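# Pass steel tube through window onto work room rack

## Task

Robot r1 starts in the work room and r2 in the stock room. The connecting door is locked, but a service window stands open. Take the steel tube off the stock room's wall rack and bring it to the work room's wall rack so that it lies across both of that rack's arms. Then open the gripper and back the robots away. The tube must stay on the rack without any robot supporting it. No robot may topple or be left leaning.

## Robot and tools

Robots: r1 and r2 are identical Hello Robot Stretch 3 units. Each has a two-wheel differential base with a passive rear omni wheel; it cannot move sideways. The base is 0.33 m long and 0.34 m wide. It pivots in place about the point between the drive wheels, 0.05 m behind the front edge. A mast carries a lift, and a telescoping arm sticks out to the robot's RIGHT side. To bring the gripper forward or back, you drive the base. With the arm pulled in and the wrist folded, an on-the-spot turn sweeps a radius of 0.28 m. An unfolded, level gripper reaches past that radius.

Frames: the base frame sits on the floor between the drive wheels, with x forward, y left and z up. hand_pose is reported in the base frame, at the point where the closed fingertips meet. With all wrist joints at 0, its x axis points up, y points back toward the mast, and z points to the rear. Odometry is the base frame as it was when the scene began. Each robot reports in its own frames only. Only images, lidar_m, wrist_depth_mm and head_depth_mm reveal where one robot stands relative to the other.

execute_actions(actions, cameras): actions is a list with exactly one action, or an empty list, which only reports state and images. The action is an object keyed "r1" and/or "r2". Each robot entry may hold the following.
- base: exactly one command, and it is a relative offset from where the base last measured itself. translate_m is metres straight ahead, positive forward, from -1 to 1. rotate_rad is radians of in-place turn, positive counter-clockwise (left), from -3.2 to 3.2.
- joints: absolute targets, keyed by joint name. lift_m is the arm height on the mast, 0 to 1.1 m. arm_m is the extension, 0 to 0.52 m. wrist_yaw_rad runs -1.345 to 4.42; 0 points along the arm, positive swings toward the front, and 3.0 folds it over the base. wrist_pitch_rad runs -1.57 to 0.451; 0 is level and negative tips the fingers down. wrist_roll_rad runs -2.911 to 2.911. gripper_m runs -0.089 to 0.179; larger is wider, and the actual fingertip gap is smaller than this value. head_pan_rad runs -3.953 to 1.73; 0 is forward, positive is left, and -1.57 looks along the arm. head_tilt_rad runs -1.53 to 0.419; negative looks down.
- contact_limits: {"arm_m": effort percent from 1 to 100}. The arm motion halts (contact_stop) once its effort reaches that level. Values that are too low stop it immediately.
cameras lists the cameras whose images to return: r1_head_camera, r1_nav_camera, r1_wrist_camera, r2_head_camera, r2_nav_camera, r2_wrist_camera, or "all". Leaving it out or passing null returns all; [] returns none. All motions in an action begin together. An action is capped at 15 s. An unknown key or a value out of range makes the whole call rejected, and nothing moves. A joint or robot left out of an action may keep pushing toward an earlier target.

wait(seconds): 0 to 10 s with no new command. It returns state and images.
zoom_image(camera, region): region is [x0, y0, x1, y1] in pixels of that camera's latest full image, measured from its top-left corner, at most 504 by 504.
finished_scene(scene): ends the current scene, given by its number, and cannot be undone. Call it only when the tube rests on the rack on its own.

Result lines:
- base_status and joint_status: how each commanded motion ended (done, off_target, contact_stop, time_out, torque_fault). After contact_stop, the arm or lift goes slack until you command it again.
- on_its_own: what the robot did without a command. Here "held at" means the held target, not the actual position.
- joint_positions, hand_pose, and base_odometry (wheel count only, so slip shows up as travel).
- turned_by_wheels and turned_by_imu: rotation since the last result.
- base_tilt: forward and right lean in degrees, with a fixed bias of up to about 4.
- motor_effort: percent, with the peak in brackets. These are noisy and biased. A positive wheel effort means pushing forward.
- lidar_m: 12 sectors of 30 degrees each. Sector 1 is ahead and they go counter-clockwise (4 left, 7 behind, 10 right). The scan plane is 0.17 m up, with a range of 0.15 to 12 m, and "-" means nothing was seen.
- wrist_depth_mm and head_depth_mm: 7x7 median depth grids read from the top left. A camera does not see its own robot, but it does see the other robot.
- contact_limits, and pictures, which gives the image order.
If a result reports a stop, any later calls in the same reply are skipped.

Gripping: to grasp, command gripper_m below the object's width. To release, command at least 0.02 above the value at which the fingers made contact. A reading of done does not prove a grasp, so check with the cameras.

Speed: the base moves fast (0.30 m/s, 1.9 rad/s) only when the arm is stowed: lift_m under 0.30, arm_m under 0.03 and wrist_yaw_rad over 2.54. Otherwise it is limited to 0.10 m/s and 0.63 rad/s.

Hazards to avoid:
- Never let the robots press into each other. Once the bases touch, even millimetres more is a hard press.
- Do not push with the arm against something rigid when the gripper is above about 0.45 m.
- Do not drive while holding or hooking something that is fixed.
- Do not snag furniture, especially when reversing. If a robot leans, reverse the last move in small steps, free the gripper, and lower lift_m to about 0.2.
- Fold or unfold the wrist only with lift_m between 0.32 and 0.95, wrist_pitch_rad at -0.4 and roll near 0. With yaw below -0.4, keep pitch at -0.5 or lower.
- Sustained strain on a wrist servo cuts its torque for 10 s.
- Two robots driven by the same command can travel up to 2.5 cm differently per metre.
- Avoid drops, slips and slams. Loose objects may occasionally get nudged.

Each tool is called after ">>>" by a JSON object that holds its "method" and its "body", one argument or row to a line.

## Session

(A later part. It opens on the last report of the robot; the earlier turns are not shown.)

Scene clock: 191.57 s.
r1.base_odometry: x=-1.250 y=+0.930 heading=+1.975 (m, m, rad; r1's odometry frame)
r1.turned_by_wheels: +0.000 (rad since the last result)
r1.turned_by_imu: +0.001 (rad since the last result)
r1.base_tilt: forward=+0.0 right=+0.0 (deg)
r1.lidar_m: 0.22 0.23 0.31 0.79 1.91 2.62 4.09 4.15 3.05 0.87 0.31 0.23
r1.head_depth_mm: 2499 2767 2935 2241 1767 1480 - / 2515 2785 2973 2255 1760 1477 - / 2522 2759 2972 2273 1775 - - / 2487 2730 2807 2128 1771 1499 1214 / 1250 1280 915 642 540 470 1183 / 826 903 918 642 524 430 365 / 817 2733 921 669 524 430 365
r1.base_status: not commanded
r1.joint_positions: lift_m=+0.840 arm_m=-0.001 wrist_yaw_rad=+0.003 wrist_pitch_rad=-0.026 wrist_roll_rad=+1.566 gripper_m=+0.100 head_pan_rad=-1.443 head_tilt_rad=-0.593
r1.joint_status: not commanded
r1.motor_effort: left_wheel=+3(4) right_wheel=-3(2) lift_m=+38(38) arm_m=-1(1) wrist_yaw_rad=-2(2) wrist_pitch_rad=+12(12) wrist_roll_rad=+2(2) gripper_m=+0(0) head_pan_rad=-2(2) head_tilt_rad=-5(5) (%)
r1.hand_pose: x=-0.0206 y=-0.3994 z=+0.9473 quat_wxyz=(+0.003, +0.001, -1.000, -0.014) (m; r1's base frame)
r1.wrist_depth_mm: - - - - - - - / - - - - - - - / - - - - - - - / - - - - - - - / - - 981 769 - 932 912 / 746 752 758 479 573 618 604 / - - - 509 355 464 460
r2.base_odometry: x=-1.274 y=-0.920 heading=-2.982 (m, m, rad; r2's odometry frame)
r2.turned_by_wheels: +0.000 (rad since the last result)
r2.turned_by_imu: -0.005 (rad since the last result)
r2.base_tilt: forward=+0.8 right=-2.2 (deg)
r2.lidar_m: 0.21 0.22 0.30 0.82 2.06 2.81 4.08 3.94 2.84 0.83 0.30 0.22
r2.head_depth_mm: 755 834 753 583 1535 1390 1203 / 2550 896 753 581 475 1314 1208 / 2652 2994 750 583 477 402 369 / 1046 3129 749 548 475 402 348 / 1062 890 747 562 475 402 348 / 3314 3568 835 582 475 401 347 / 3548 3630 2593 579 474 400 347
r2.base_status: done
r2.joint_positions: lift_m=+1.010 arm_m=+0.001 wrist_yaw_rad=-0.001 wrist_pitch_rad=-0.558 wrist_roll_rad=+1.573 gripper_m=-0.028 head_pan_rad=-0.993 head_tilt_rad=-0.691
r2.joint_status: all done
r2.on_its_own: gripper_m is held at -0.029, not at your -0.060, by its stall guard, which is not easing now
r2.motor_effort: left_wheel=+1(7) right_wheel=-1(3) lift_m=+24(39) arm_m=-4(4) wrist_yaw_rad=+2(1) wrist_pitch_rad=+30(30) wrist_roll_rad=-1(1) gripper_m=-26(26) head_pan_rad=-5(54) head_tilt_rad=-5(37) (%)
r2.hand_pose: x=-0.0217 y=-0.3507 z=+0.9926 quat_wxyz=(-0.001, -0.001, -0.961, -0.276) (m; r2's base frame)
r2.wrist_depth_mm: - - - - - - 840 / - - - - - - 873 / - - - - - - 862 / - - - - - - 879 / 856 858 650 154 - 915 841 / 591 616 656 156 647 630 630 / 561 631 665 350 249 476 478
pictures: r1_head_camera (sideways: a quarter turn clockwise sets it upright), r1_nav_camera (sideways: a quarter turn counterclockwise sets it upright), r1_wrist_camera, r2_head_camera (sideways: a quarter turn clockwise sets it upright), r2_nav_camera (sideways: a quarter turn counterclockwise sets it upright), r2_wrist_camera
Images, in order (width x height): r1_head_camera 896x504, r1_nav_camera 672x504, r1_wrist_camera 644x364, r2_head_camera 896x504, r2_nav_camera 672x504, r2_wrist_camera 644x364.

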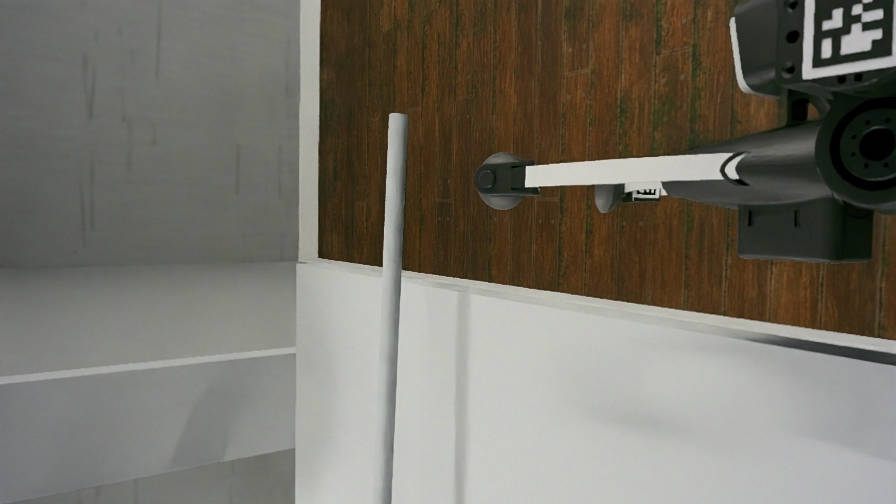

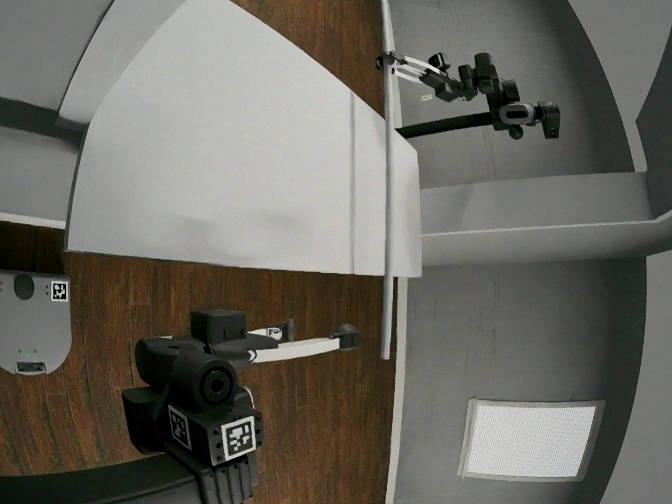

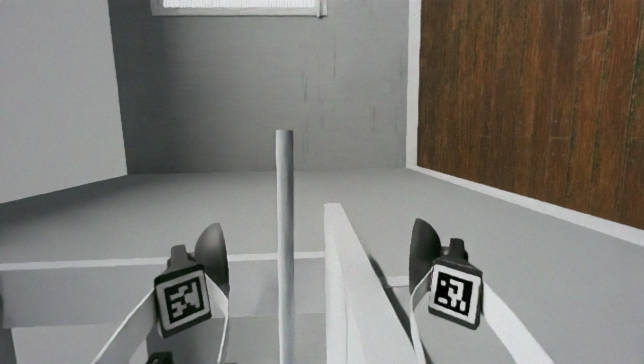

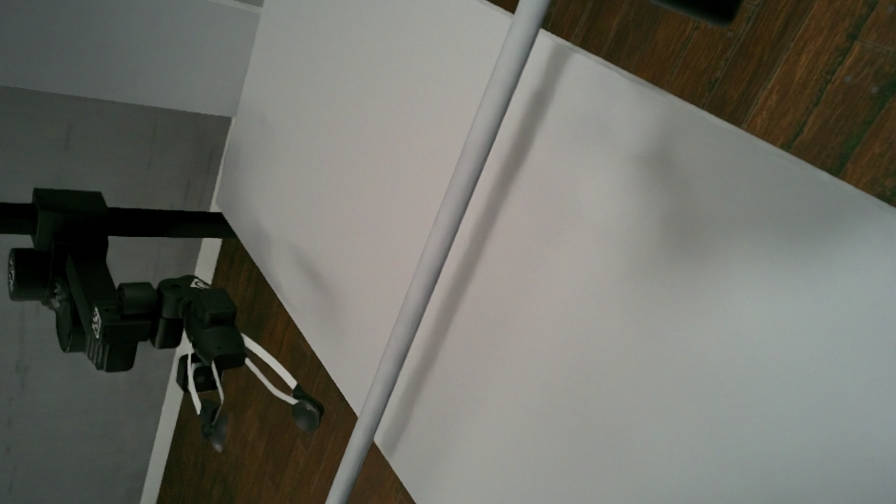

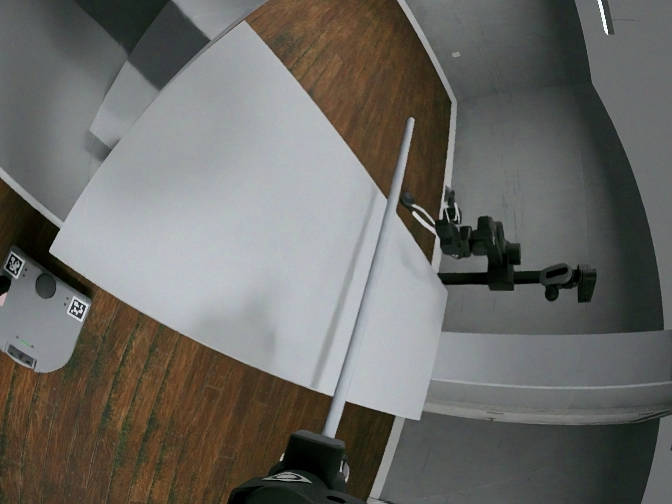

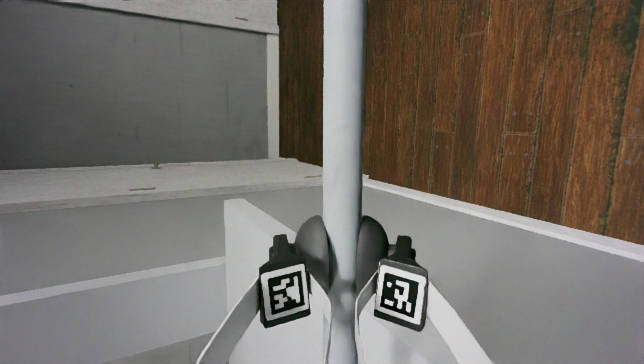

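>>> {"method": "execute_actions", "body": {
  "actions": [
    {"r2":{"base":{"translate_m":0.03},"joints":{"lift_m":0.973}},"r1":{"joints":{"lift_m":0.833,"arm_m":0.1}}}
  ],
  "cameras": ["r1_head_camera","r1_wrist_camera","r2_head_camera"]
}}

Scene clock: 197.90 s.
r1.base_odometry: x=-1.250 y=+0.930 heading=+1.975 (m, m, rad; r1's odometry frame)
r1.turned_by_wheels: +0.000 (rad since the last result)
r1.turned_by_imu: +0.001 (rad since the last result)
r1.base_tilt: forward=-0.1 right=+0.1 (deg)
r1.lidar_m: 0.22 0.23 0.31 0.79 1.91 2.62 4.09 4.18 3.05 0.87 0.31 0.23
r1.head_depth_mm: 2498 2760 2914 2243 1820 - 1184 / 2515 2807 2961 2180 1830 - 1178 / 2528 2797 2998 2180 1821 - 1211 / 2537 2728 2831 2126 1781 1425 1243 / 1254 1277 913 646 539 470 1181 / 826 901 921 647 522 431 364 / 815 2762 923 650 523 431 365
r1.base_status: not commanded
r1.joint_positions: lift_m=+0.833 arm_m=+0.100 wrist_yaw_rad=+0.003 wrist_pitch_rad=-0.026 wrist_roll_rad=+1.566 gripper_m=+0.100 head_pan_rad=-1.443 head_tilt_rad=-0.593
r1.joint_status: all done
r1.motor_effort: left_wheel=+3(3) right_wheel=-2(2) lift_m=+25(33) arm_m=+4(4) wrist_yaw_rad=-2(2) wrist_pitch_rad=+12(12) wrist_roll_rad=+2(2) gripper_m=+1(1) head_pan_rad=-2(2) head_tilt_rad=-5(5) (%)
r1.hand_pose: x=-0.0207 y=-0.5002 z=+0.9409 quat_wxyz=(+0.003, +0.001, -1.000, -0.014) (m; r1's base frame)
r1.wrist_depth_mm: - - - - - - - / - - - - - - - / - - - - - - - / - - - - - - - / - - 977 772 - 934 914 / 639 642 652 362 578 618 616 / 639 656 662 276 426 467 461
r2.base_odometry: x=-1.304 y=-0.925 heading=-2.982 (m, m, rad; r2's odometry frame)
r2.turned_by_wheels: +0.000 (rad since the last result)
r2.turned_by_imu: -0.001 (rad since the last result)
r2.base_tilt: forward=+1.0 right=-2.0 (deg)
r2.lidar_m: 0.18 0.19 0.26 0.70 2.05 2.82 4.10 3.92 2.84 0.71 0.26 0.19
r2.head_depth_mm: 760 831 748 581 463 1335 1177 / 2599 2812 751 583 463 402 1132 / 1093 2907 752 582 476 403 348 / 1033 3225 749 581 475 402 348 / 2935 826 748 564 475 402 348 / 3325 844 2386 561 475 401 347 / 3524 3585 2479 580 474 401 347
r2.base_status: done
r2.joint_positions: lift_m=+0.973 arm_m=+0.001 wrist_yaw_rad=-0.001 wrist_pitch_rad=-0.558 wrist_roll_rad=+1.573 gripper_m=-0.028 head_pan_rad=-0.993 head_tilt_rad=-0.691
r2.joint_status: all done
r2.on_its_own: gripper_m is held at -0.029, not at your -0.060, by its stall guard, which is not easing now
r2.motor_effort: left_wheel=+2(6) right_wheel=-1(1) lift_m=+24(23) arm_m=-3(3) wrist_yaw_rad=+1(2) wrist_pitch_rad=+30(30) wrist_roll_rad=-1(1) gripper_m=-26(25) head_pan_rad=-4(4) head_tilt_rad=-6(6) (%)
r2.hand_pose: x=-0.0216 y=-0.3506 z=+0.9556 quat_wxyz=(-0.001, -0.001, -0.961, -0.276) (m; r2's base frame)
r2.wrist_depth_mm: - - - - - - 833 / - - - - - - 835 / - - - - - - 844 / - - - - - - 850 / 778 775 499 154 856 830 784 / 552 612 599 156 580 566 565 / 553 650 558 272 200 428 431
pictures: r1_head_camera (sideways: a quarter turn clockwise sets it upright), r1_wrist_camera, r2_head_camera (sideways: a quarter turn clockwise sets it upright)
Images, in order (width x height): r1_head_camera 896x504, r1_wrist_camera 644x364, r2_head_camera 896x504.

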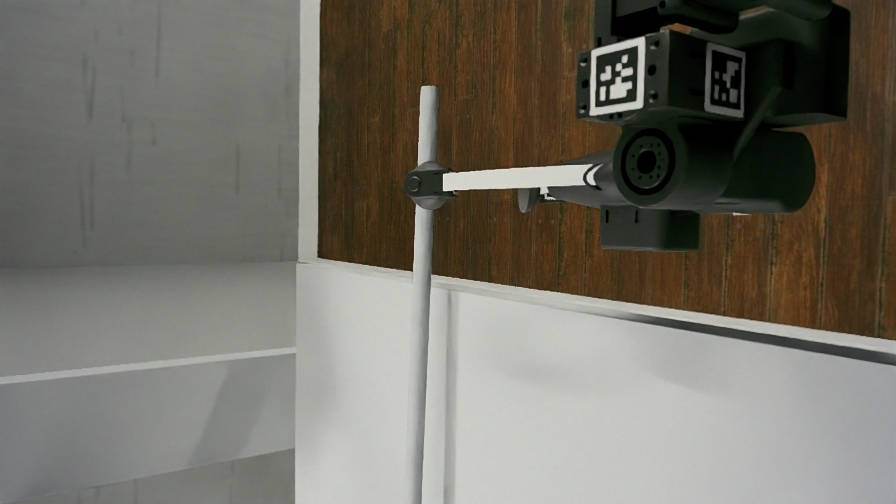

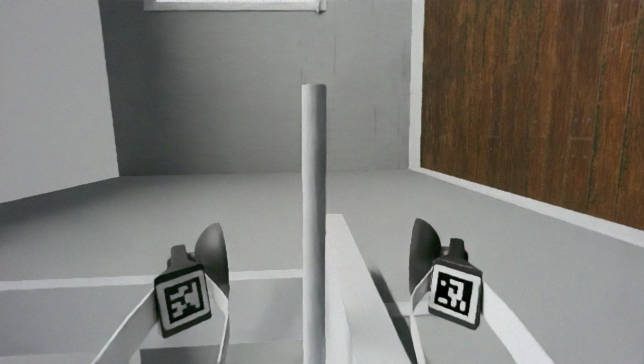

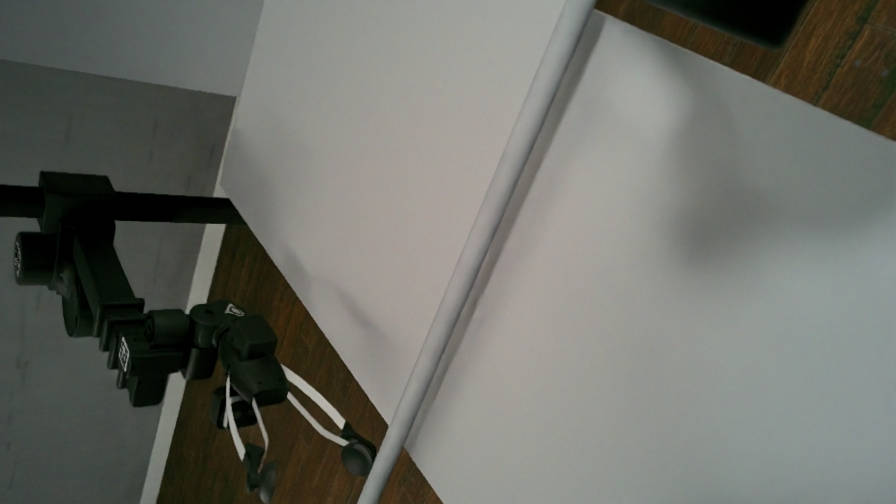

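>>> {"method": "execute_actions", "body": {
  "actions": [
    {"r2":{"joints":{"lift_m":0.962}},"r1":{"joints":{"lift_m":0.825,"arm_m":0.175,"gripper_m":0.055}}}
  ],
  "cameras": ["r1_head_camera","r1_wrist_camera","r2_head_camera"]
}}

Scene clock: 202.87 s.
r1.base_odometry: x=-1.250 y=+0.930 heading=+1.975 (m, m, rad; r1's odometry frame)
r1.turned_by_wheels: +0.000 (rad since the last result)
r1.turned_by_imu: +0.001 (rad since the last result)
r1.base_tilt: forward=+0.0 right=+0.0 (deg)
r1.lidar_m: 0.22 0.23 0.31 0.79 1.91 2.62 4.10 4.17 3.04 0.87 0.31 0.23
r1.head_depth_mm: 2514 2775 2989 2252 - 1424 1229 / 2491 2813 2985 2248 - 1383 1231 / 2502 2824 3018 2173 - 1379 1231 / 2526 2725 2788 2132 1773 1470 1235 / 1250 1283 915 648 539 470 1184 / 821 904 918 652 522 430 364 / 816 2747 924 658 523 431 365
r1.base_status: not commanded
r1.joint_positions: lift_m=+0.825 arm_m=+0.175 wrist_yaw_rad=+0.003 wrist_pitch_rad=-0.026 wrist_roll_rad=+1.566 gripper_m=+0.055 head_pan_rad=-1.443 head_tilt_rad=-0.593
r1.joint_status: all done
r1.motor_effort: left_wheel=+3(3) right_wheel=-2(2) lift_m=+25(24) arm_m=+4(4) wrist_yaw_rad=-2(1) wrist_pitch_rad=+12(12) wrist_roll_rad=+2(1) gripper_m=+0(99) head_pan_rad=-2(3) head_tilt_rad=-4(5) (%)
r1.hand_pose: x=-0.0207 y=-0.5752 z=+0.9329 quat_wxyz=(+0.003, +0.001, -1.000, -0.014) (m; r1's base frame)
r1.wrist_depth_mm: - - - - - - - / - - - - - - - / - - - - - - - / - - - - - - - / - - - 765 - 932 867 / 655 667 - 318 - 622 609 / 571 578 589 241 452 464 461
r2.base_odometry: x=-1.304 y=-0.925 heading=-2.982 (m, m, rad; r2's odometry frame)
r2.turned_by_wheels: +0.000 (rad since the last result)
r2.turned_by_imu: -0.001 (rad since the last result)
r2.base_tilt: forward=+0.9 right=-2.1 (deg)
r2.lidar_m: 0.18 0.19 0.26 0.70 2.06 2.81 4.10 3.92 2.85 0.71 0.26 0.19
r2.head_depth_mm: 758 831 749 582 476 1327 1172 / 2630 2852 750 583 464 402 1138 / 1072 2883 748 584 471 402 347 / 1034 3208 750 580 474 402 347 / 3019 3298 746 555 474 401 347 / 3370 783 748 563 475 401 347 / 3571 3635 2313 579 473 401 347
r2.base_status: not commanded
r2.joint_positions: lift_m=+0.962 arm_m=+0.001 wrist_yaw_rad=-0.001 wrist_pitch_rad=-0.558 wrist_roll_rad=+1.573 gripper_m=-0.028 head_pan_rad=-0.993 head_tilt_rad=-0.691
r2.joint_status: all done
r2.on_its_own: gripper_m is held at -0.029, not at your -0.060, by its stall guard, which is not easing now
r2.motor_effort: left_wheel=+1(1) right_wheel=-1(1) lift_m=+24(24) arm_m=-3(3) wrist_yaw_rad=+1(1) wrist_pitch_rad=+31(31) wrist_roll_rad=-1(1) gripper_m=-25(26) head_pan_rad=-4(4) head_tilt_rad=-5(5) (%)
r2.hand_pose: x=-0.0216 y=-0.3506 z=+0.9445 quat_wxyz=(-0.001, -0.001, -0.961, -0.276) (m; r2's base frame)
r2.wrist_depth_mm: - - - - - - 806 / - - - - - - 816 / - - - - - - 824 / - - - - - - 844 / 773 779 461 154 843 829 801 / 561 610 548 156 584 565 560 / 553 654 505 248 195 428 429
pictures: r1_head_camera (sideways: a quarter turn clockwise sets it upright), r1_wrist_camera, r2_head_camera (sideways: a quarter turn clockwise sets it upright)
Images, in order (width x height): r1_head_camera 896x504, r1_wrist_camera 644x364, r2_head_camera 896x504.

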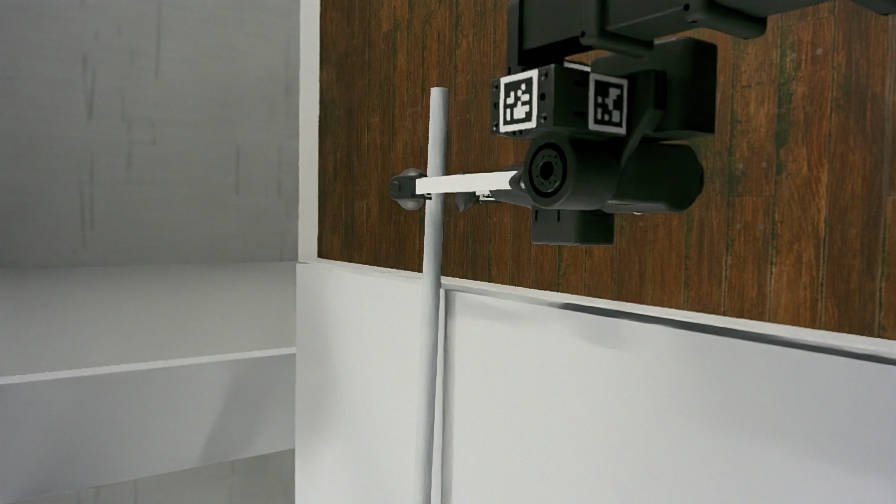

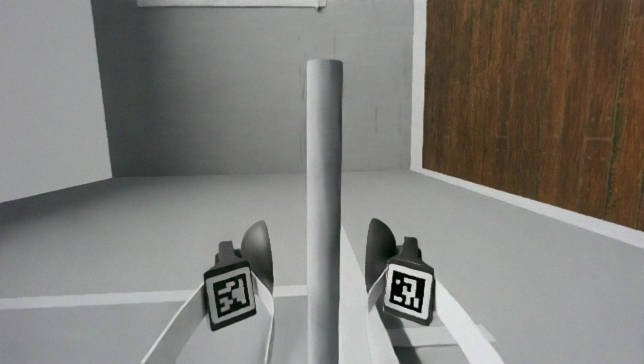

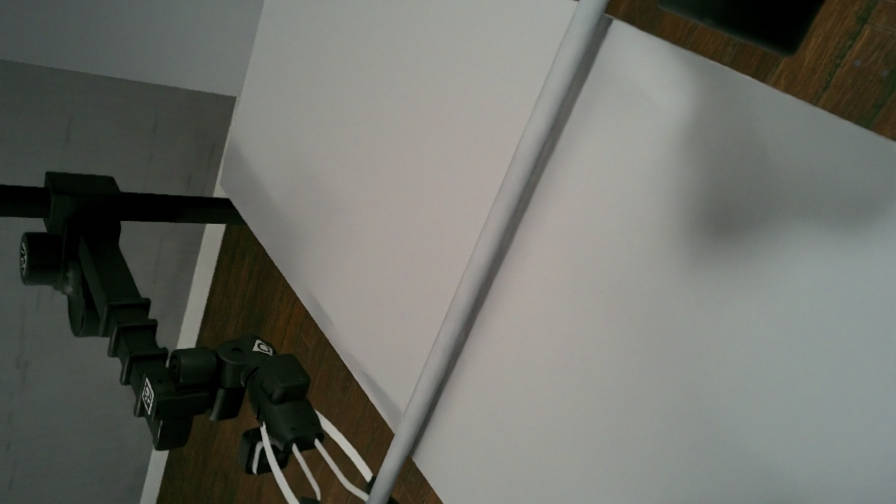

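>>> {"method": "execute_actions", "body": {
  "actions": [
    {"r1":{"joints":{"arm_m":0.18,"gripper_m":-0.03}}}
  ],
  "cameras": ["r1_wrist_camera"]
}}

>>> {"method": "execute_actions", "body": {
  "actions": [
    {"r2":{"joints":{"lift_m":0.95}}}
  ],
  "cameras": ["r1_head_camera","r2_head_camera"]
}}

Scene clock: 206.97 s.
r1.base_odometry: x=-1.250 y=+0.930 heading=+1.975 (m, m, rad; r1's odometry frame)
r1.turned_by_wheels: +0.000 (rad since the last result)
r1.turned_by_imu: +0.000 (rad since the last result)
r1.base_tilt: forward=-0.1 right=+0.1 (deg)
r1.lidar_m: 0.22 0.23 0.31 0.79 1.91 2.61 4.10 4.16 3.04 0.87 0.31 0.23
r1.head_depth_mm: 2499 2777 2930 2290 - 1419 1231 / 2533 2778 2938 2234 - 1381 1227 / 2549 2816 3005 2210 - 1422 1236 / 2530 2727 2805 2119 1775 1462 1233 / 1258 1280 916 648 538 470 1189 / 822 901 918 653 523 430 365 / 815 2752 921 659 524 431 365
r1.base_status: not commanded
r1.joint_positions: lift_m=+0.825 arm_m=+0.180 wrist_yaw_rad=+0.003 wrist_pitch_rad=-0.025 wrist_roll_rad=+1.570 gripper_m=-0.029 head_pan_rad=-1.443 head_tilt_rad=-0.593
r1.joint_status: all done
r1.motor_effort: left_wheel=+3(3) right_wheel=-2(2) lift_m=+25(24) arm_m=+4(3) wrist_yaw_rad=-1(2) wrist_pitch_rad=+11(12) wrist_roll_rad=+0(1) gripper_m=-21(100) head_pan_rad=-2(2) head_tilt_rad=-4(4) (%)
r1.hand_pose: x=-0.0207 y=-0.5802 z=+0.9332 quat_wxyz=(+0.001, +0.001, -1.000, -0.013) (m; r1's base frame)
r1.wrist_depth_mm: - - - - - - - / - - - - - - - / - - - - - - - / - - - - - - - / - - 980 161 934 906 892 / 662 671 654 - 635 610 603 / 560 575 584 253 440 461 456
r2.base_odometry: x=-1.304 y=-0.925 heading=-2.982 (m, m, rad; r2's odometry frame)
r2.turned_by_wheels: +0.000 (rad since the last result)
r2.turned_by_imu: -0.001 (rad since the last result)
r2.base_tilt: forward=+0.9 right=-2.1 (deg)
r2.lidar_m: 0.18 0.19 0.25 0.70 2.05 2.81 4.11 3.94 2.85 0.71 0.26 0.19
r2.head_depth_mm: 759 831 750 583 465 1336 1180 / 2615 2805 748 583 463 402 1133 / 1077 2906 747 582 470 401 348 / 1034 3218 748 580 475 402 348 / 3022 3305 746 562 475 403 347 / 3289 771 746 562 474 400 348 / 3608 3669 2304 579 475 401 346
r2.base_status: not commanded
r2.joint_positions: lift_m=+0.962 arm_m=+0.001 wrist_yaw_rad=-0.001 wrist_pitch_rad=-0.559 wrist_roll_rad=+1.573 gripper_m=-0.028 head_pan_rad=-0.993 head_tilt_rad=-0.691
r2.joint_status: not commanded
r2.on_its_own: gripper_m is held at -0.029, not at your -0.060, by its stall guard, which is not easing now
r2.motor_effort: left_wheel=+2(2) right_wheel=-1(1) lift_m=+24(24) arm_m=-4(3) wrist_yaw_rad=+1(1) wrist_pitch_rad=+31(31) wrist_roll_rad=-1(1) gripper_m=-26(26) head_pan_rad=-4(4) head_tilt_rad=-5(5) (%)
r2.hand_pose: x=-0.0216 y=-0.3505 z=+0.9444 quat_wxyz=(-0.001, -0.001, -0.961, -0.276) (m; r2's base frame)
r2.wrist_depth_mm: - - - - - - 826 / - - - - - - 800 / - - - - - - 828 / - - - - - - 833 / 785 790 459 154 843 827 797 / 553 604 538 156 571 560 567 / 561 654 509 248 194 428 430
pictures: r1_wrist_camera
Images, in order (width x height): r1_wrist_camera 644x364.

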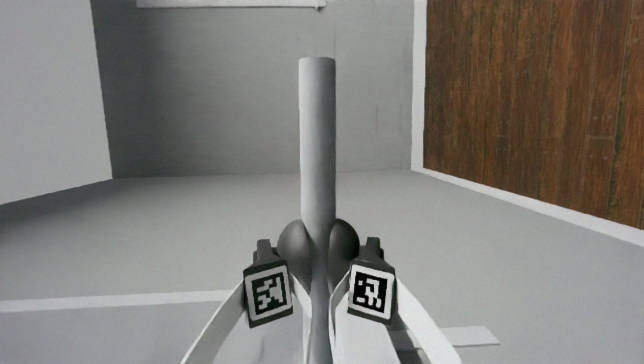

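Scene clock: 207.73 s.
r1.base_odometry: x=-1.250 y=+0.930 heading=+1.975 (m, m, rad; r1's odometry frame)
r1.turned_by_wheels: +0.000 (rad since the last result)
r1.turned_by_imu: +0.000 (rad since the last result)
r1.base_tilt: forward=-0.1 right=+0.0 (deg)
r1.lidar_m: 0.22 0.23 0.31 0.79 1.91 2.62 4.10 4.17 3.03 0.87 0.31 0.23
r1.head_depth_mm: 2493 2742 2970 2321 - 1415 1237 / 2538 2810 2975 2263 - 1382 1231 / 2512 2811 2986 2226 - 1422 1231 / 2493 2735 2811 2132 1790 1460 1237 / 1250 1276 915 650 539 470 1186 / 823 901 917 654 523 430 364 / 817 2767 924 661 523 430 365
r1.base_status: not commanded
r1.joint_positions: lift_m=+0.825 arm_m=+0.180 wrist_yaw_rad=+0.003 wrist_pitch_rad=-0.025 wrist_roll_rad=+1.570 gripper_m=-0.029 head_pan_rad=-1.443 head_tilt_rad=-0.593
r1.joint_status: not commanded
r1.motor_effort: left_wheel=+3(3) right_wheel=-2(2) lift_m=+25(25) arm_m=+4(4) wrist_yaw_rad=-2(1) wrist_pitch_rad=+11(11) wrist_roll_rad=+0(1) gripper_m=-22(21) head_pan_rad=-2(2) head_tilt_rad=-4(3) (%)
r1.hand_pose: x=-0.0207 y=-0.5802 z=+0.9332 quat_wxyz=(+0.001, +0.001, -1.000, -0.013) (m; r1's base frame)
r1.wrist_depth_mm: - - - - - - - / - - - - - - - / - - - - - - - / - - - - - - - / - - - 160 924 912 893 / 675 656 671 - 655 600 603 / 561 584 576 252 441 465 461
r2.base_odometry: x=-1.304 y=-0.925 heading=-2.982 (m, m, rad; r2's odometry frame)
r2.turned_by_wheels: +0.000 (rad since the last result)
r2.turned_by_imu: +0.000 (rad since the last result)
r2.base_tilt: forward=+0.9 right=-2.2 (deg)
r2.lidar_m: 0.18 0.19 0.25 0.70 2.05 2.82 4.10 3.94 2.84 0.71 0.26 0.19
r2.head_depth_mm: 758 835 748 582 475 1334 1177 / 2610 2835 750 584 464 402 1132 / 1071 2891 747 580 476 402 348 / 1029 3223 746 583 476 401 348 / 3000 3295 748 563 474 402 347 / 3318 772 744 561 474 401 347 / 3588 3704 2309 580 474 402 347
r2.base_status: not commanded
r2.joint_positions: lift_m=+0.950 arm_m=+0.001 wrist_yaw_rad=-0.001 wrist_pitch_rad=-0.557 wrist_roll_rad=+1.578 gripper_m=-0.028 head_pan_rad=-0.993 head_tilt_rad=-0.691
r2.joint_status: all done
r2.on_its_own: gripper_m is held at -0.029, not at your -0.060, by its stall guard, which is not easing now
r2.motor_effort: left_wheel=+1(2) right_wheel=-1(1) lift_m=+23(23) arm_m=-2(3) wrist_yaw_rad=+1(1) wrist_pitch_rad=+30(31) wrist_roll_rad=-4(4) gripper_m=-25(26) head_pan_rad=-4(5) head_tilt_rad=-6(5) (%)
r2.hand_pose: x=-0.0216 y=-0.3508 z=+0.9328 quat_wxyz=(-0.003, -0.002, -0.961, -0.275) (m; r2's base frame)
r2.wrist_depth_mm: - - - - - - 815 / - - - - - - 809 / - - - - - - 817 / - - - - - - 832 / 771 783 463 154 839 807 769 / 568 608 499 156 581 560 560 / 557 651 405 199 199 420 432
pictures: r1_head_camera (sideways: a quarter turn clockwise sets it upright), r2_head_camera (sideways: a quarter turn clockwise sets it upright)
Images, in order (width x height): r1_head_camera 896x504, r2_head_camera 896x504.

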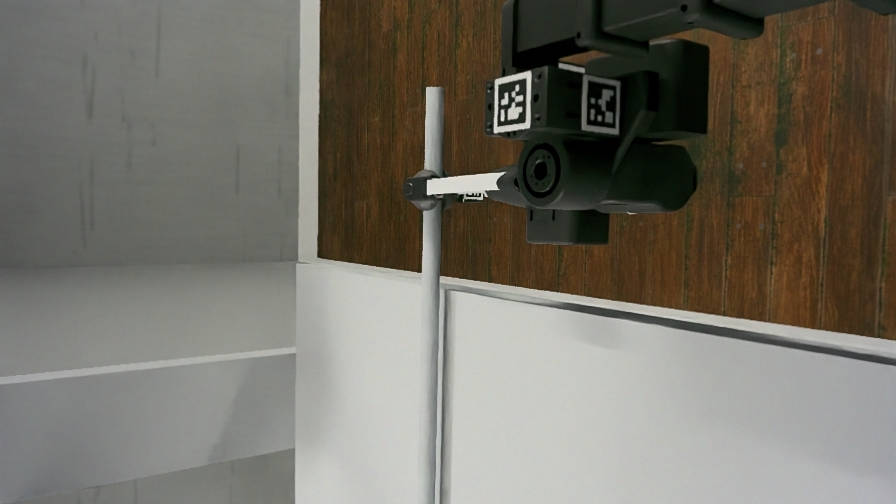

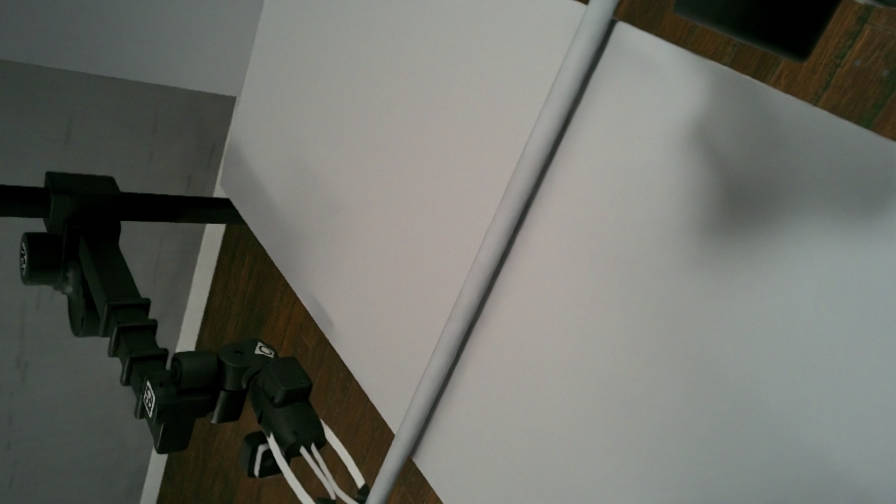

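>>> {"method": "execute_actions", "body": {
  "actions": [
    {"r2":{"joints":{"gripper_m":0.06,"wrist_pitch_rad":-0.55,"head_pan_rad":-1.8,"head_tilt_rad":-0.8}}}
  ],
  "cameras": ["r2_wrist_camera"]
}}

>>> {"method": "execute_actions", "body": {
  "actions": [
    {"r1":{"base":{"translate_m":-0.3}}}
  ],
  "cameras": ["r1_wrist_camera","r2_wrist_camera","r1_nav_camera"]
}}

Scene clock: 214.57 s.
r1.base_odometry: x=-1.250 y=+0.930 heading=+1.975 (m, m, rad; r1's odometry frame)
r1.turned_by_wheels: +0.000 (rad since the last result)
r1.turned_by_imu: +0.001 (rad since the last result)
r1.base_tilt: forward=+0.0 right=+0.0 (deg)
r1.lidar_m: 0.22 0.23 0.31 0.79 1.91 2.62 4.09 4.18 3.04 0.87 0.31 0.23
r1.head_depth_mm: 2517 2810 2936 2291 - 1419 1234 / 2491 2805 2997 2241 - 1387 1233 / 2510 2821 2975 2227 - 1428 1240 / 2509 2734 2786 2130 1779 1462 1241 / 1246 1283 918 651 539 470 1184 / 823 901 921 654 523 431 365 / 815 2750 922 661 524 430 365
r1.base_status: not commanded
r1.joint_positions: lift_m=+0.825 arm_m=+0.180 wrist_yaw_rad=+0.003 wrist_pitch_rad=-0.025 wrist_roll_rad=+1.565 gripper_m=-0.029 head_pan_rad=-1.443 head_tilt_rad=-0.593
r1.joint_status: not commanded
r1.motor_effort: left_wheel=+3(3) right_wheel=-2(3) lift_m=+25(25) arm_m=+4(4) wrist_yaw_rad=-1(0) wrist_pitch_rad=+11(11) wrist_roll_rad=+2(2) gripper_m=-22(22) head_pan_rad=-2(2) head_tilt_rad=-4(5) (%)
r1.hand_pose: x=-0.0207 y=-0.5802 z=+0.9333 quat_wxyz=(+0.003, +0.001, -1.000, -0.013) (m; r1's base frame)
r1.wrist_depth_mm: - - - - - - - / - - - - - - - / - - - - - - - / - - - - - - - / - - - 159 944 928 891 / 658 644 643 - 640 619 618 / 566 567 584 253 444 470 465
r2.base_odometry: x=-1.304 y=-0.925 heading=-2.982 (m, m, rad; r2's odometry frame)
r2.turned_by_wheels: +0.000 (rad since the last result)
r2.turned_by_imu: -0.001 (rad since the last result)
r2.base_tilt: forward=+1.0 right=-2.1 (deg)
r2.lidar_m: 0.18 0.19 0.25 0.70 2.06 2.81 4.10 3.93 2.84 0.71 0.26 0.19
r2.head_depth_mm: 2790 2921 2277 - - - 1164 / 2710 2891 2308 - - - 1145 / 2649 2839 2324 - - - 1154 / 2605 2836 2216 1894 - - 1144 / 2586 2775 2188 1897 - - 1163 / 2511 2709 2226 1757 459 394 344 / 2363 1466 630 518 437 378 333
r2.base_status: not commanded
r2.joint_positions: lift_m=+0.950 arm_m=+0.001 wrist_yaw_rad=-0.001 wrist_pitch_rad=-0.566 wrist_roll_rad=+1.577 gripper_m=+0.060 head_pan_rad=-1.793 head_tilt_rad=-0.790
r2.joint_status: all done
r2.motor_effort: left_wheel=+1(1) right_wheel=-1(1) lift_m=+23(23) arm_m=-3(3) wrist_yaw_rad=+1(1) wrist_pitch_rad=+9(29) wrist_roll_rad=-3(7) gripper_m=+0(84) head_pan_rad=-4(57) head_tilt_rad=-6(16) (%)
r2.hand_pose: x=-0.0217 y=-0.3493 z=+0.9309 quat_wxyz=(-0.003, -0.001, -0.960, -0.280) (m; r2's base frame)
r2.wrist_depth_mm: - - - - - - 796 / - - - - - - 818 / - - - - - - 809 / - - - - - - 826 / 781 784 519 737 810 820 790 / 558 604 - 252 557 556 569 / 557 625 388 221 200 426 432
pictures: r2_wrist_camera
Images, in order (width x height): r2_wrist_camera 644x364.

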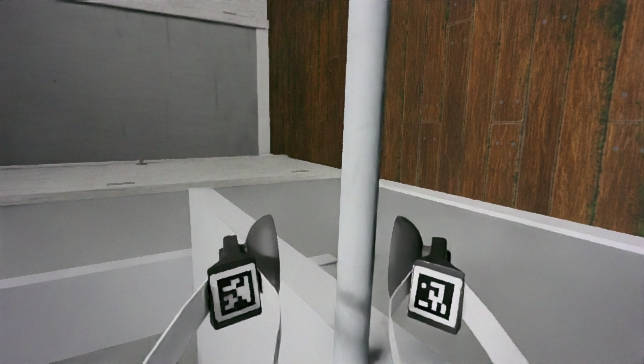

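Scene clock: 218.63 s.
r1.base_odometry: x=-1.132 y=+0.654 heading=+1.975 (m, m, rad; r1's odometry frame)
r1.turned_by_wheels: +0.000 (rad since the last result)
r1.turned_by_imu: +0.001 (rad since the last result)
r1.base_tilt: forward=+0.0 right=+0.0 (deg)
r1.lidar_m: 0.52 0.54 0.73 1.84 1.91 2.62 3.80 3.94 3.04 2.03 0.73 0.54
r1.head_depth_mm: 2493 2790 2946 2302 - 1412 1230 / 2528 2770 2949 2249 - 1388 1230 / 2530 2793 3019 2207 - 1415 1236 / 2539 2836 3027 2204 1775 1454 1241 / 2521 2742 2853 2188 1774 1464 1240 / 1826 1860 1890 1897 1724 1464 1237 / 1308 1329 1342 1351 1371 1353 1210
r1.base_status: done
r1.joint_positions: lift_m=+0.825 arm_m=+0.180 wrist_yaw_rad=+0.013 wrist_pitch_rad=-0.038 wrist_roll_rad=+1.565 gripper_m=-0.029 head_pan_rad=-1.443 head_tilt_rad=-0.593
r1.joint_status: not commanded
r1.motor_effort: left_wheel=+6(7) right_wheel=-5(12) lift_m=+25(25) arm_m=+4(4) wrist_yaw_rad=-8(10) wrist_pitch_rad=+17(17) wrist_roll_rad=+2(2) gripper_m=-23(24) head_pan_rad=-2(2) head_tilt_rad=-6(4) (%)
r1.hand_pose: x=-0.0181 y=-0.5798 z=+0.9299 quat_wxyz=(+0.004, +0.006, -1.000, -0.019) (m; r1's base frame)
r1.wrist_depth_mm: - - - - - - 977 / - - - - - - 981 / - - - - - - - / - - - - - - - / - - - 159 - - - / - - - - - - - / 925 931 912 856 905 921 889
r2.base_odometry: x=-1.304 y=-0.925 heading=-2.982 (m, m, rad; r2's odometry frame)
r2.turned_by_wheels: +0.000 (rad since the last result)
r2.turned_by_imu: -0.001 (rad since the last result)
r2.base_tilt: forward=+0.9 right=-2.1 (deg)
r2.lidar_m: 0.18 0.19 0.26 0.70 2.06 2.80 4.09 3.93 2.85 0.71 0.26 0.19
r2.head_depth_mm: 2772 2892 2278 - - - 1168 / 2727 2908 2301 - - - 1141 / 2647 2829 2286 - - - 1153 / 2630 2819 2201 1906 - - 1140 / 2559 2732 2226 1918 - - 1160 / 2457 2731 2198 1754 480 393 345 / 2370 1447 632 515 437 378 333
r2.base_status: not commanded
r2.joint_positions: lift_m=+0.950 arm_m=+0.001 wrist_yaw_rad=-0.001 wrist_pitch_rad=-0.566 wrist_roll_rad=+1.577 gripper_m=+0.060 head_pan_rad=-1.793 head_tilt_rad=-0.790
r2.joint_status: not commanded
r2.motor_effort: left_wheel=+1(2) right_wheel=-1(1) lift_m=+23(23) arm_m=-2(4) wrist_yaw_rad=+1(1) wrist_pitch_rad=+9(9) wrist_roll_rad=-3(3) gripper_m=+0(1) head_pan_rad=-4(4) head_tilt_rad=-6(6) (%)
r2.hand_pose: x=-0.0217 y=-0.3493 z=+0.9309 quat_wxyz=(-0.003, -0.001, -0.960, -0.280) (m; r2's base frame)
r2.wrist_depth_mm: - - - - - - 820 / - - - - - - 819 / - - - - - - 811 / - - - - - - 807 / 787 786 521 346 872 832 791 / 566 608 - 247 555 568 563 / 559 624 390 222 199 428 426
pictures: r1_nav_camera (sideways: a quarter turn counterclockwise sets it upright), r1_wrist_camera, r2_wrist_camera
Images, in order (width x height): r1_nav_camera 672x504, r1_wrist_camera 644x364, r2_wrist_camera 644x364.

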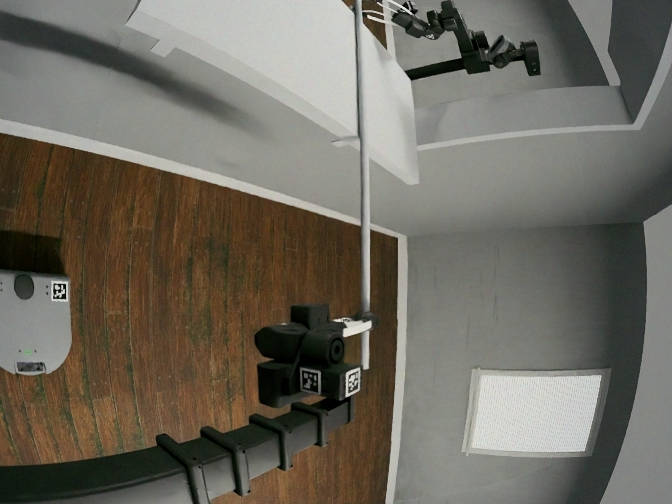

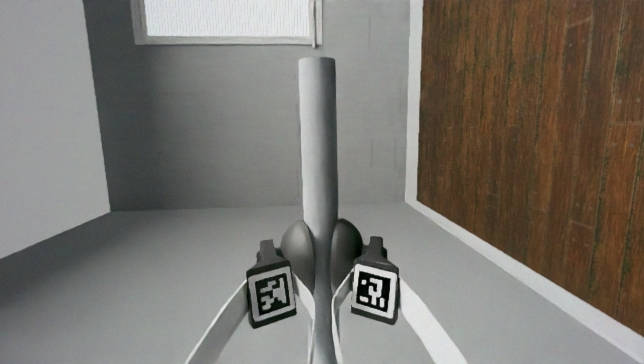

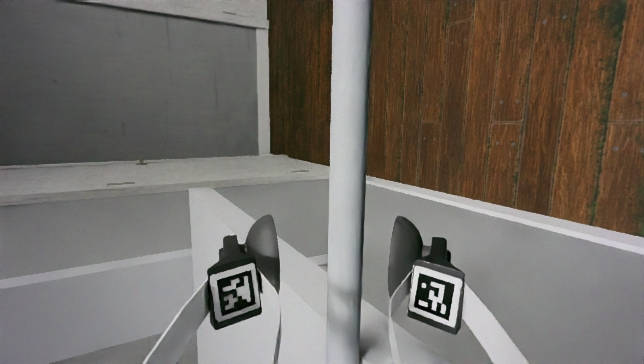

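>>> {"method": "execute_actions", "body": {
  "actions": [
    {"r1":{"base":{"translate_m":-0.29}},"r2":{"joints":{"lift_m":0.94,"arm_m":0.012}}}
  ],
  "cameras": ["r1_wrist_camera","r2_wrist_camera","r2_nav_camera"]
}}

Scene clock: 224.83 s.
r1.base_odometry: x=-1.018 y=+0.388 heading=+1.976 (m, m, rad; r1's odometry frame)
r1.turned_by_wheels: +0.000 (rad since the last result)
r1.turned_by_imu: +0.002 (rad since the last result)
r1.base_tilt: forward=+0.0 right=+0.1 (deg)
r1.lidar_m: 0.81 0.84 1.12 1.84 1.91 2.63 3.52 3.66 3.04 2.92 1.14 0.84
r1.head_depth_mm: 2487 2786 2974 2306 - 1419 1231 / 2518 2772 3012 2295 - 1387 1230 / 2531 2793 2998 2185 - 1425 1236 / 2534 2799 3037 2185 1772 1460 1241 / 2541 2821 3068 2200 1778 1460 1241 / 2525 2749 2835 2197 1775 1463 1241 / 2074 2082 2123 2040 1783 1467 1243
r1.base_status: done
r1.joint_positions: lift_m=+0.825 arm_m=+0.180 wrist_yaw_rad=+0.010 wrist_pitch_rad=-0.049 wrist_roll_rad=+1.565 gripper_m=-0.029 head_pan_rad=-1.443 head_tilt_rad=-0.593
r1.joint_status: not commanded
r1.motor_effort: left_wheel=+6(6) right_wheel=-4(10) lift_m=+27(27) arm_m=+4(3) wrist_yaw_rad=-7(7) wrist_pitch_rad=+21(21) wrist_roll_rad=+2(2) gripper_m=-24(24) head_pan_rad=-2(2) head_tilt_rad=-4(5) (%)
r1.hand_pose: x=-0.0187 y=-0.5794 z=+0.9271 quat_wxyz=(+0.004, +0.005, -1.000, -0.025) (m; r1's base frame)
r1.wrist_depth_mm: - - - - - - 968 / - - - - - - 996 / - - - - - - 982 / - - - - - - 963 / - - - 160 - - 996 / - - - - - - - / - - - - - - -
r2.base_odometry: x=-1.304 y=-0.925 heading=-2.982 (m, m, rad; r2's odometry frame)
r2.turned_by_wheels: +0.000 (rad since the last result)
r2.turned_by_imu: -0.001 (rad since the last result)
r2.base_tilt: forward=+0.9 right=-2.1 (deg)
r2.lidar_m: 0.18 0.19 0.25 0.70 2.06 2.80 4.10 3.94 2.84 0.71 0.26 0.19
r2.head_depth_mm: 2816 2881 2271 - - - 1156 / 2755 2899 2265 - - - 1167 / 2645 2904 2297 - - - 1159 / 2598 2807 2227 1930 - - 1152 / 2532 2770 2261 1925 - - 1163 / 2516 2754 2211 1762 468 392 345 / 2375 1454 632 516 436 378 333
r2.base_status: not commanded
r2.joint_positions: lift_m=+0.940 arm_m=+0.012 wrist_yaw_rad=-0.001 wrist_pitch_rad=-0.566 wrist_roll_rad=+1.577 gripper_m=+0.060 head_pan_rad=-1.793 head_tilt_rad=-0.790
r2.joint_status: all done
r2.motor_effort: left_wheel=+1(1) right_wheel=-1(1) lift_m=+19(20) arm_m=+4(7) wrist_yaw_rad=+1(0) wrist_pitch_rad=+9(9) wrist_roll_rad=-3(3) gripper_m=+1(0) head_pan_rad=-3(5) head_tilt_rad=-6(6) (%)
r2.hand_pose: x=-0.0217 y=-0.3599 z=+0.9212 quat_wxyz=(-0.003, -0.001, -0.960, -0.280) (m; r2's base frame)
r2.wrist_depth_mm: - - - - - - 802 / - - - - - - 792 / - - - 149 - - 814 / - - - - - - 823 / 798 791 480 688 894 822 776 / 556 606 - 246 554 570 564 / 548 610 355 199 403 430 428
pictures: r1_wrist_camera, r2_nav_camera (sideways: a quarter turn counterclockwise sets it upright), r2_wrist_camera
Images, in order (width x height): r1_wrist_camera 644x364, r2_nav_camera 672x504, r2_wrist_camera 644x364.

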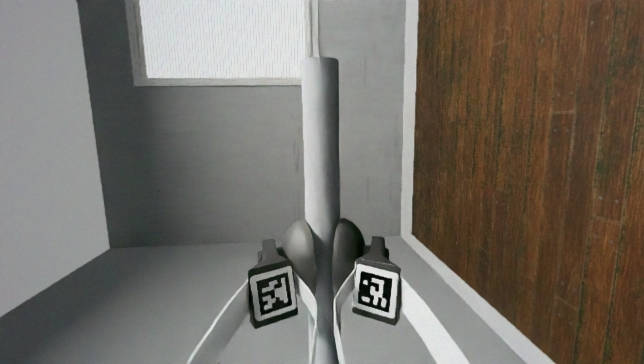

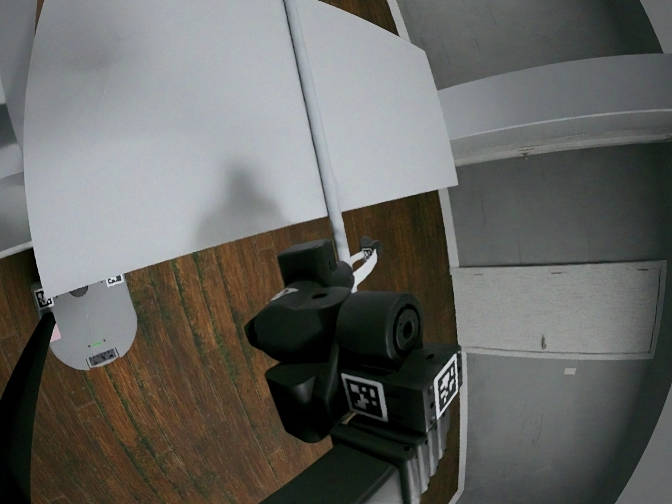

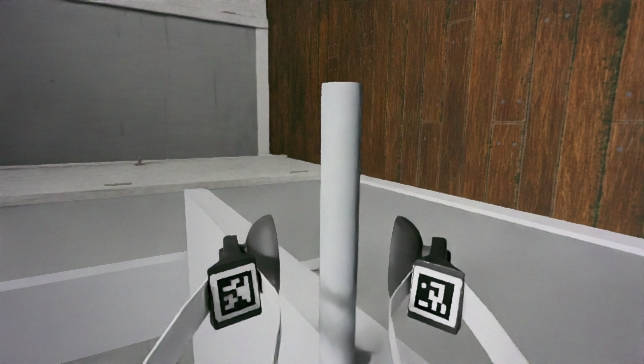

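>>> {"method": "execute_actions", "body": {
  "actions": [
    {"r2":{"joints":{"gripper_m":-0.03}}}
  ],
  "cameras": ["r2_wrist_camera"]
}}

>>> {"method": "execute_actions", "body": {
  "actions": [
    {"r1":{"joints":{"gripper_m":0.07,"lift_m":0.812}}}
  ],
  "cameras": ["r1_wrist_camera","r2_wrist_camera"]
}}

Scene clock: 232.70 s.
r1.base_odometry: x=-1.018 y=+0.388 heading=+1.976 (m, m, rad; r1's odometry frame)
r1.turned_by_wheels: +0.000 (rad since the last result)
r1.turned_by_imu: +0.000 (rad since the last result)
r1.base_tilt: forward=+0.0 right=+0.0 (deg)
r1.lidar_m: 0.81 0.84 1.13 1.84 1.91 2.61 3.51 3.66 3.03 2.92 1.15 0.84
r1.head_depth_mm: 2490 2725 2977 2287 - 1419 1226 / 2507 2796 2959 2299 - 1380 1233 / 2556 2819 2992 2173 - 1413 1230 / 2542 2827 2973 2180 1777 1465 1235 / 2564 2827 3068 2188 1788 1468 1238 / 2511 2782 2821 2207 1777 1458 1245 / 2064 2101 2103 2039 1801 1472 1244
r1.base_status: not commanded
r1.joint_positions: lift_m=+0.825 arm_m=+0.180 wrist_yaw_rad=+0.010 wrist_pitch_rad=-0.050 wrist_roll_rad=+1.565 gripper_m=-0.029 head_pan_rad=-1.443 head_tilt_rad=-0.593
r1.joint_status: not commanded
r1.motor_effort: left_wheel=+5(5) right_wheel=-4(4) lift_m=+26(27) arm_m=+4(3) wrist_yaw_rad=-5(7) wrist_pitch_rad=+22(22) wrist_roll_rad=+2(2) gripper_m=-24(24) head_pan_rad=-2(2) head_tilt_rad=-5(5) (%)
r1.hand_pose: x=-0.0189 y=-0.5793 z=+0.9267 quat_wxyz=(+0.004, +0.005, -1.000, -0.025) (m; r1's base frame)
r1.wrist_depth_mm: - - - - - - 955 / - - - - - - 977 / - - - - - - 970 / - - - - - - 972 / - - - 159 - - 996 / - - - - - - - / - - - - - - -
r2.base_odometry: x=-1.304 y=-0.925 heading=-2.982 (m, m, rad; r2's odometry frame)
r2.turned_by_wheels: +0.000 (rad since the last result)
r2.turned_by_imu: -0.001 (rad since the last result)
r2.base_tilt: forward=+0.9 right=-2.1 (deg)
r2.lidar_m: 0.18 0.19 0.25 0.70 2.05 2.80 4.10 3.94 2.85 0.71 0.26 0.19
r2.head_depth_mm: 2797 2881 2263 - - - 1159 / 2735 2867 2267 - - - 1164 / 2639 2860 2313 - - - 1167 / 2626 2834 2220 1924 - - 1154 / 2555 2720 2220 1918 - - 1157 / 2505 2723 2207 1755 468 393 345 / 2364 1460 632 516 436 377 333
r2.base_status: not commanded
r2.joint_positions: lift_m=+0.940 arm_m=+0.012 wrist_yaw_rad=-0.001 wrist_pitch_rad=-0.572 wrist_roll_rad=+1.577 gripper_m=-0.029 head_pan_rad=-1.793 head_tilt_rad=-0.790
r2.joint_status: all done
r2.motor_effort: left_wheel=+2(1) right_wheel=-1(1) lift_m=+20(20) arm_m=+3(3) wrist_yaw_rad=+1(1) wrist_pitch_rad=+12(13) wrist_roll_rad=-3(3) gripper_m=-24(100) head_pan_rad=-5(4) head_tilt_rad=-6(6) (%)
r2.hand_pose: x=-0.0216 y=-0.3588 z=+0.9198 quat_wxyz=(-0.003, -0.001, -0.959, -0.283) (m; r2's base frame)
r2.wrist_depth_mm: - - - - - - 784 / - - - - - - 807 / - - - - - - 830 / - - - - - - 805 / 787 768 461 151 811 806 779 / 556 597 423 154 600 558 568 / 546 632 341 210 298 428 431
pictures: r2_wrist_camera
Images, in order (width x height): r2_wrist_camera 644x364.

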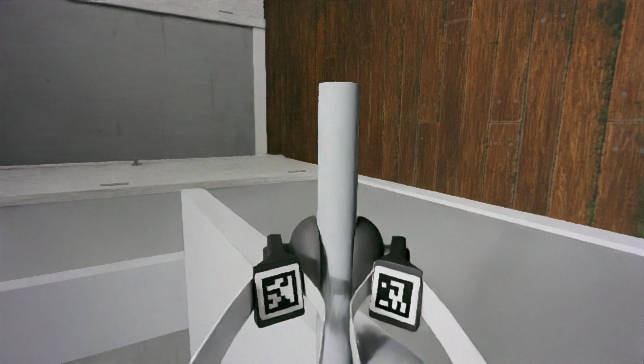

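Scene clock: 234.20 s.
r1.base_odometry: x=-1.018 y=+0.388 heading=+1.976 (m, m, rad; r1's odometry frame)
r1.turned_by_wheels: +0.000 (rad since the last result)
r1.turned_by_imu: +0.000 (rad since the last result)
r1.base_tilt: forward=-0.1 right=+0.0 (deg)
r1.lidar_m: 0.81 0.84 1.12 1.84 1.91 2.62 3.52 3.64 3.04 2.92 1.15 0.84
r1.head_depth_mm: 2487 2768 2942 2240 - - 1227 / 2503 2772 2982 2240 - 1384 1225 / 2522 2799 3009 2170 - 1384 1240 / 2524 2833 3025 2173 1780 1466 1232 / 2548 2855 3038 2184 1783 1459 1237 / 2530 2776 2824 2196 1783 1463 1237 / 2067 2069 2114 2039 1794 1463 1237
r1.base_status: not commanded
r1.joint_positions: lift_m=+0.812 arm_m=+0.180 wrist_yaw_rad=+0.004 wrist_pitch_rad=-0.028 wrist_roll_rad=+1.566 gripper_m=+0.070 head_pan_rad=-1.443 head_tilt_rad=-0.593
r1.joint_status: all done
r1.motor_effort: left_wheel=+4(5) right_wheel=-3(4) lift_m=+24(24) arm_m=+3(3) wrist_yaw_rad=-2(6) wrist_pitch_rad=+12(22) wrist_roll_rad=+1(2) gripper_m=+1(99) head_pan_rad=-2(2) head_tilt_rad=-3(5) (%)
r1.hand_pose: x=-0.0204 y=-0.5802 z=+0.9195 quat_wxyz=(+0.003, +0.002, -1.000, -0.014) (m; r1's base frame)
r1.wrist_depth_mm: - - - - - - 970 / - - - - - - 980 / - - - - - - 1000 / - - - - - - - / - - - - - - - / - - - - - - - / - - - - - - -
r2.base_odometry: x=-1.304 y=-0.925 heading=-2.982 (m, m, rad; r2's odometry frame)
r2.turned_by_wheels: +0.000 (rad since the last result)
r2.turned_by_imu: +0.000 (rad since the last result)
r2.base_tilt: forward=+0.8 right=-2.1 (deg)
r2.lidar_m: 0.18 0.19 0.25 0.70 2.06 2.81 4.10 3.94 2.85 0.71 0.26 0.19
r2.head_depth_mm: 2808 2866 2256 - - - 1157 / 2758 2903 2275 - - - 1171 / 2636 2829 2289 - - - 1161 / 2610 2772 2197 1915 - - 1163 / 2570 2735 2227 1909 - - 1163 / 2451 2705 2215 1772 462 392 345 / 2357 1460 631 516 437 377 333
r2.base_status: not commanded
r2.joint_positions: lift_m=+0.940 arm_m=+0.012 wrist_yaw_rad=+0.000 wrist_pitch_rad=-0.556 wrist_roll_rad=+1.575 gripper_m=-0.029 head_pan_rad=-1.793 head_tilt_rad=-0.790
r2.joint_status: not commanded
r2.motor_effort: left_wheel=+2(2) right_wheel=-1(1) lift_m=+20(20) arm_m=+4(3) wrist_yaw_rad=+0(1) wrist_pitch_rad=+4(12) wrist_roll_rad=-2(3) gripper_m=-23(24) head_pan_rad=-5(4) head_tilt_rad=-6(6) (%)
r2.hand_pose: x=-0.0215 y=-0.3614 z=+0.9232 quat_wxyz=(-0.002, -0.001, -0.961, -0.275) (m; r2's base frame)
r2.wrist_depth_mm: - - - - - - 812 / - - - - - - 811 / - - - - - - 800 / - - - - - - 821 / 774 780 453 150 849 799 789 / 553 597 468 154 594 557 567 / 551 632 363 220 199 426 424
pictures: r1_wrist_camera, r2_wrist_camera
Images, in order (width x height): r1_wrist_camera 644x364, r2_wrist_camera 644x364.

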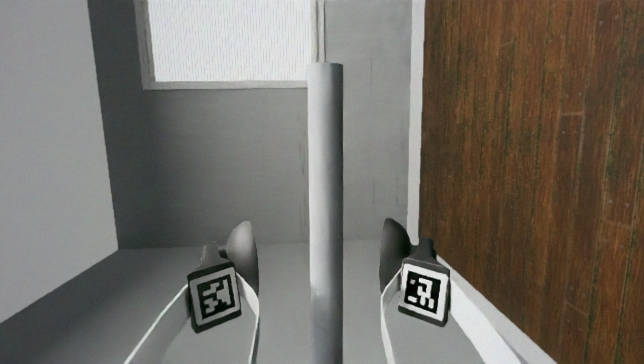

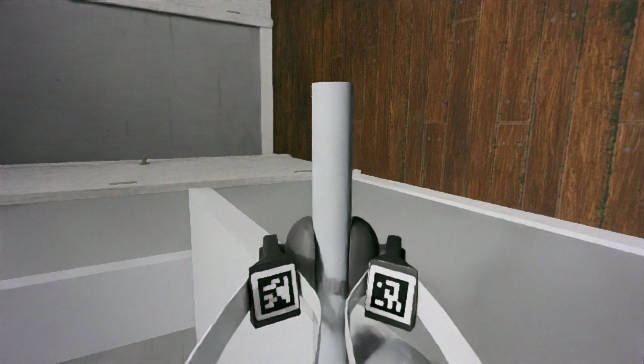

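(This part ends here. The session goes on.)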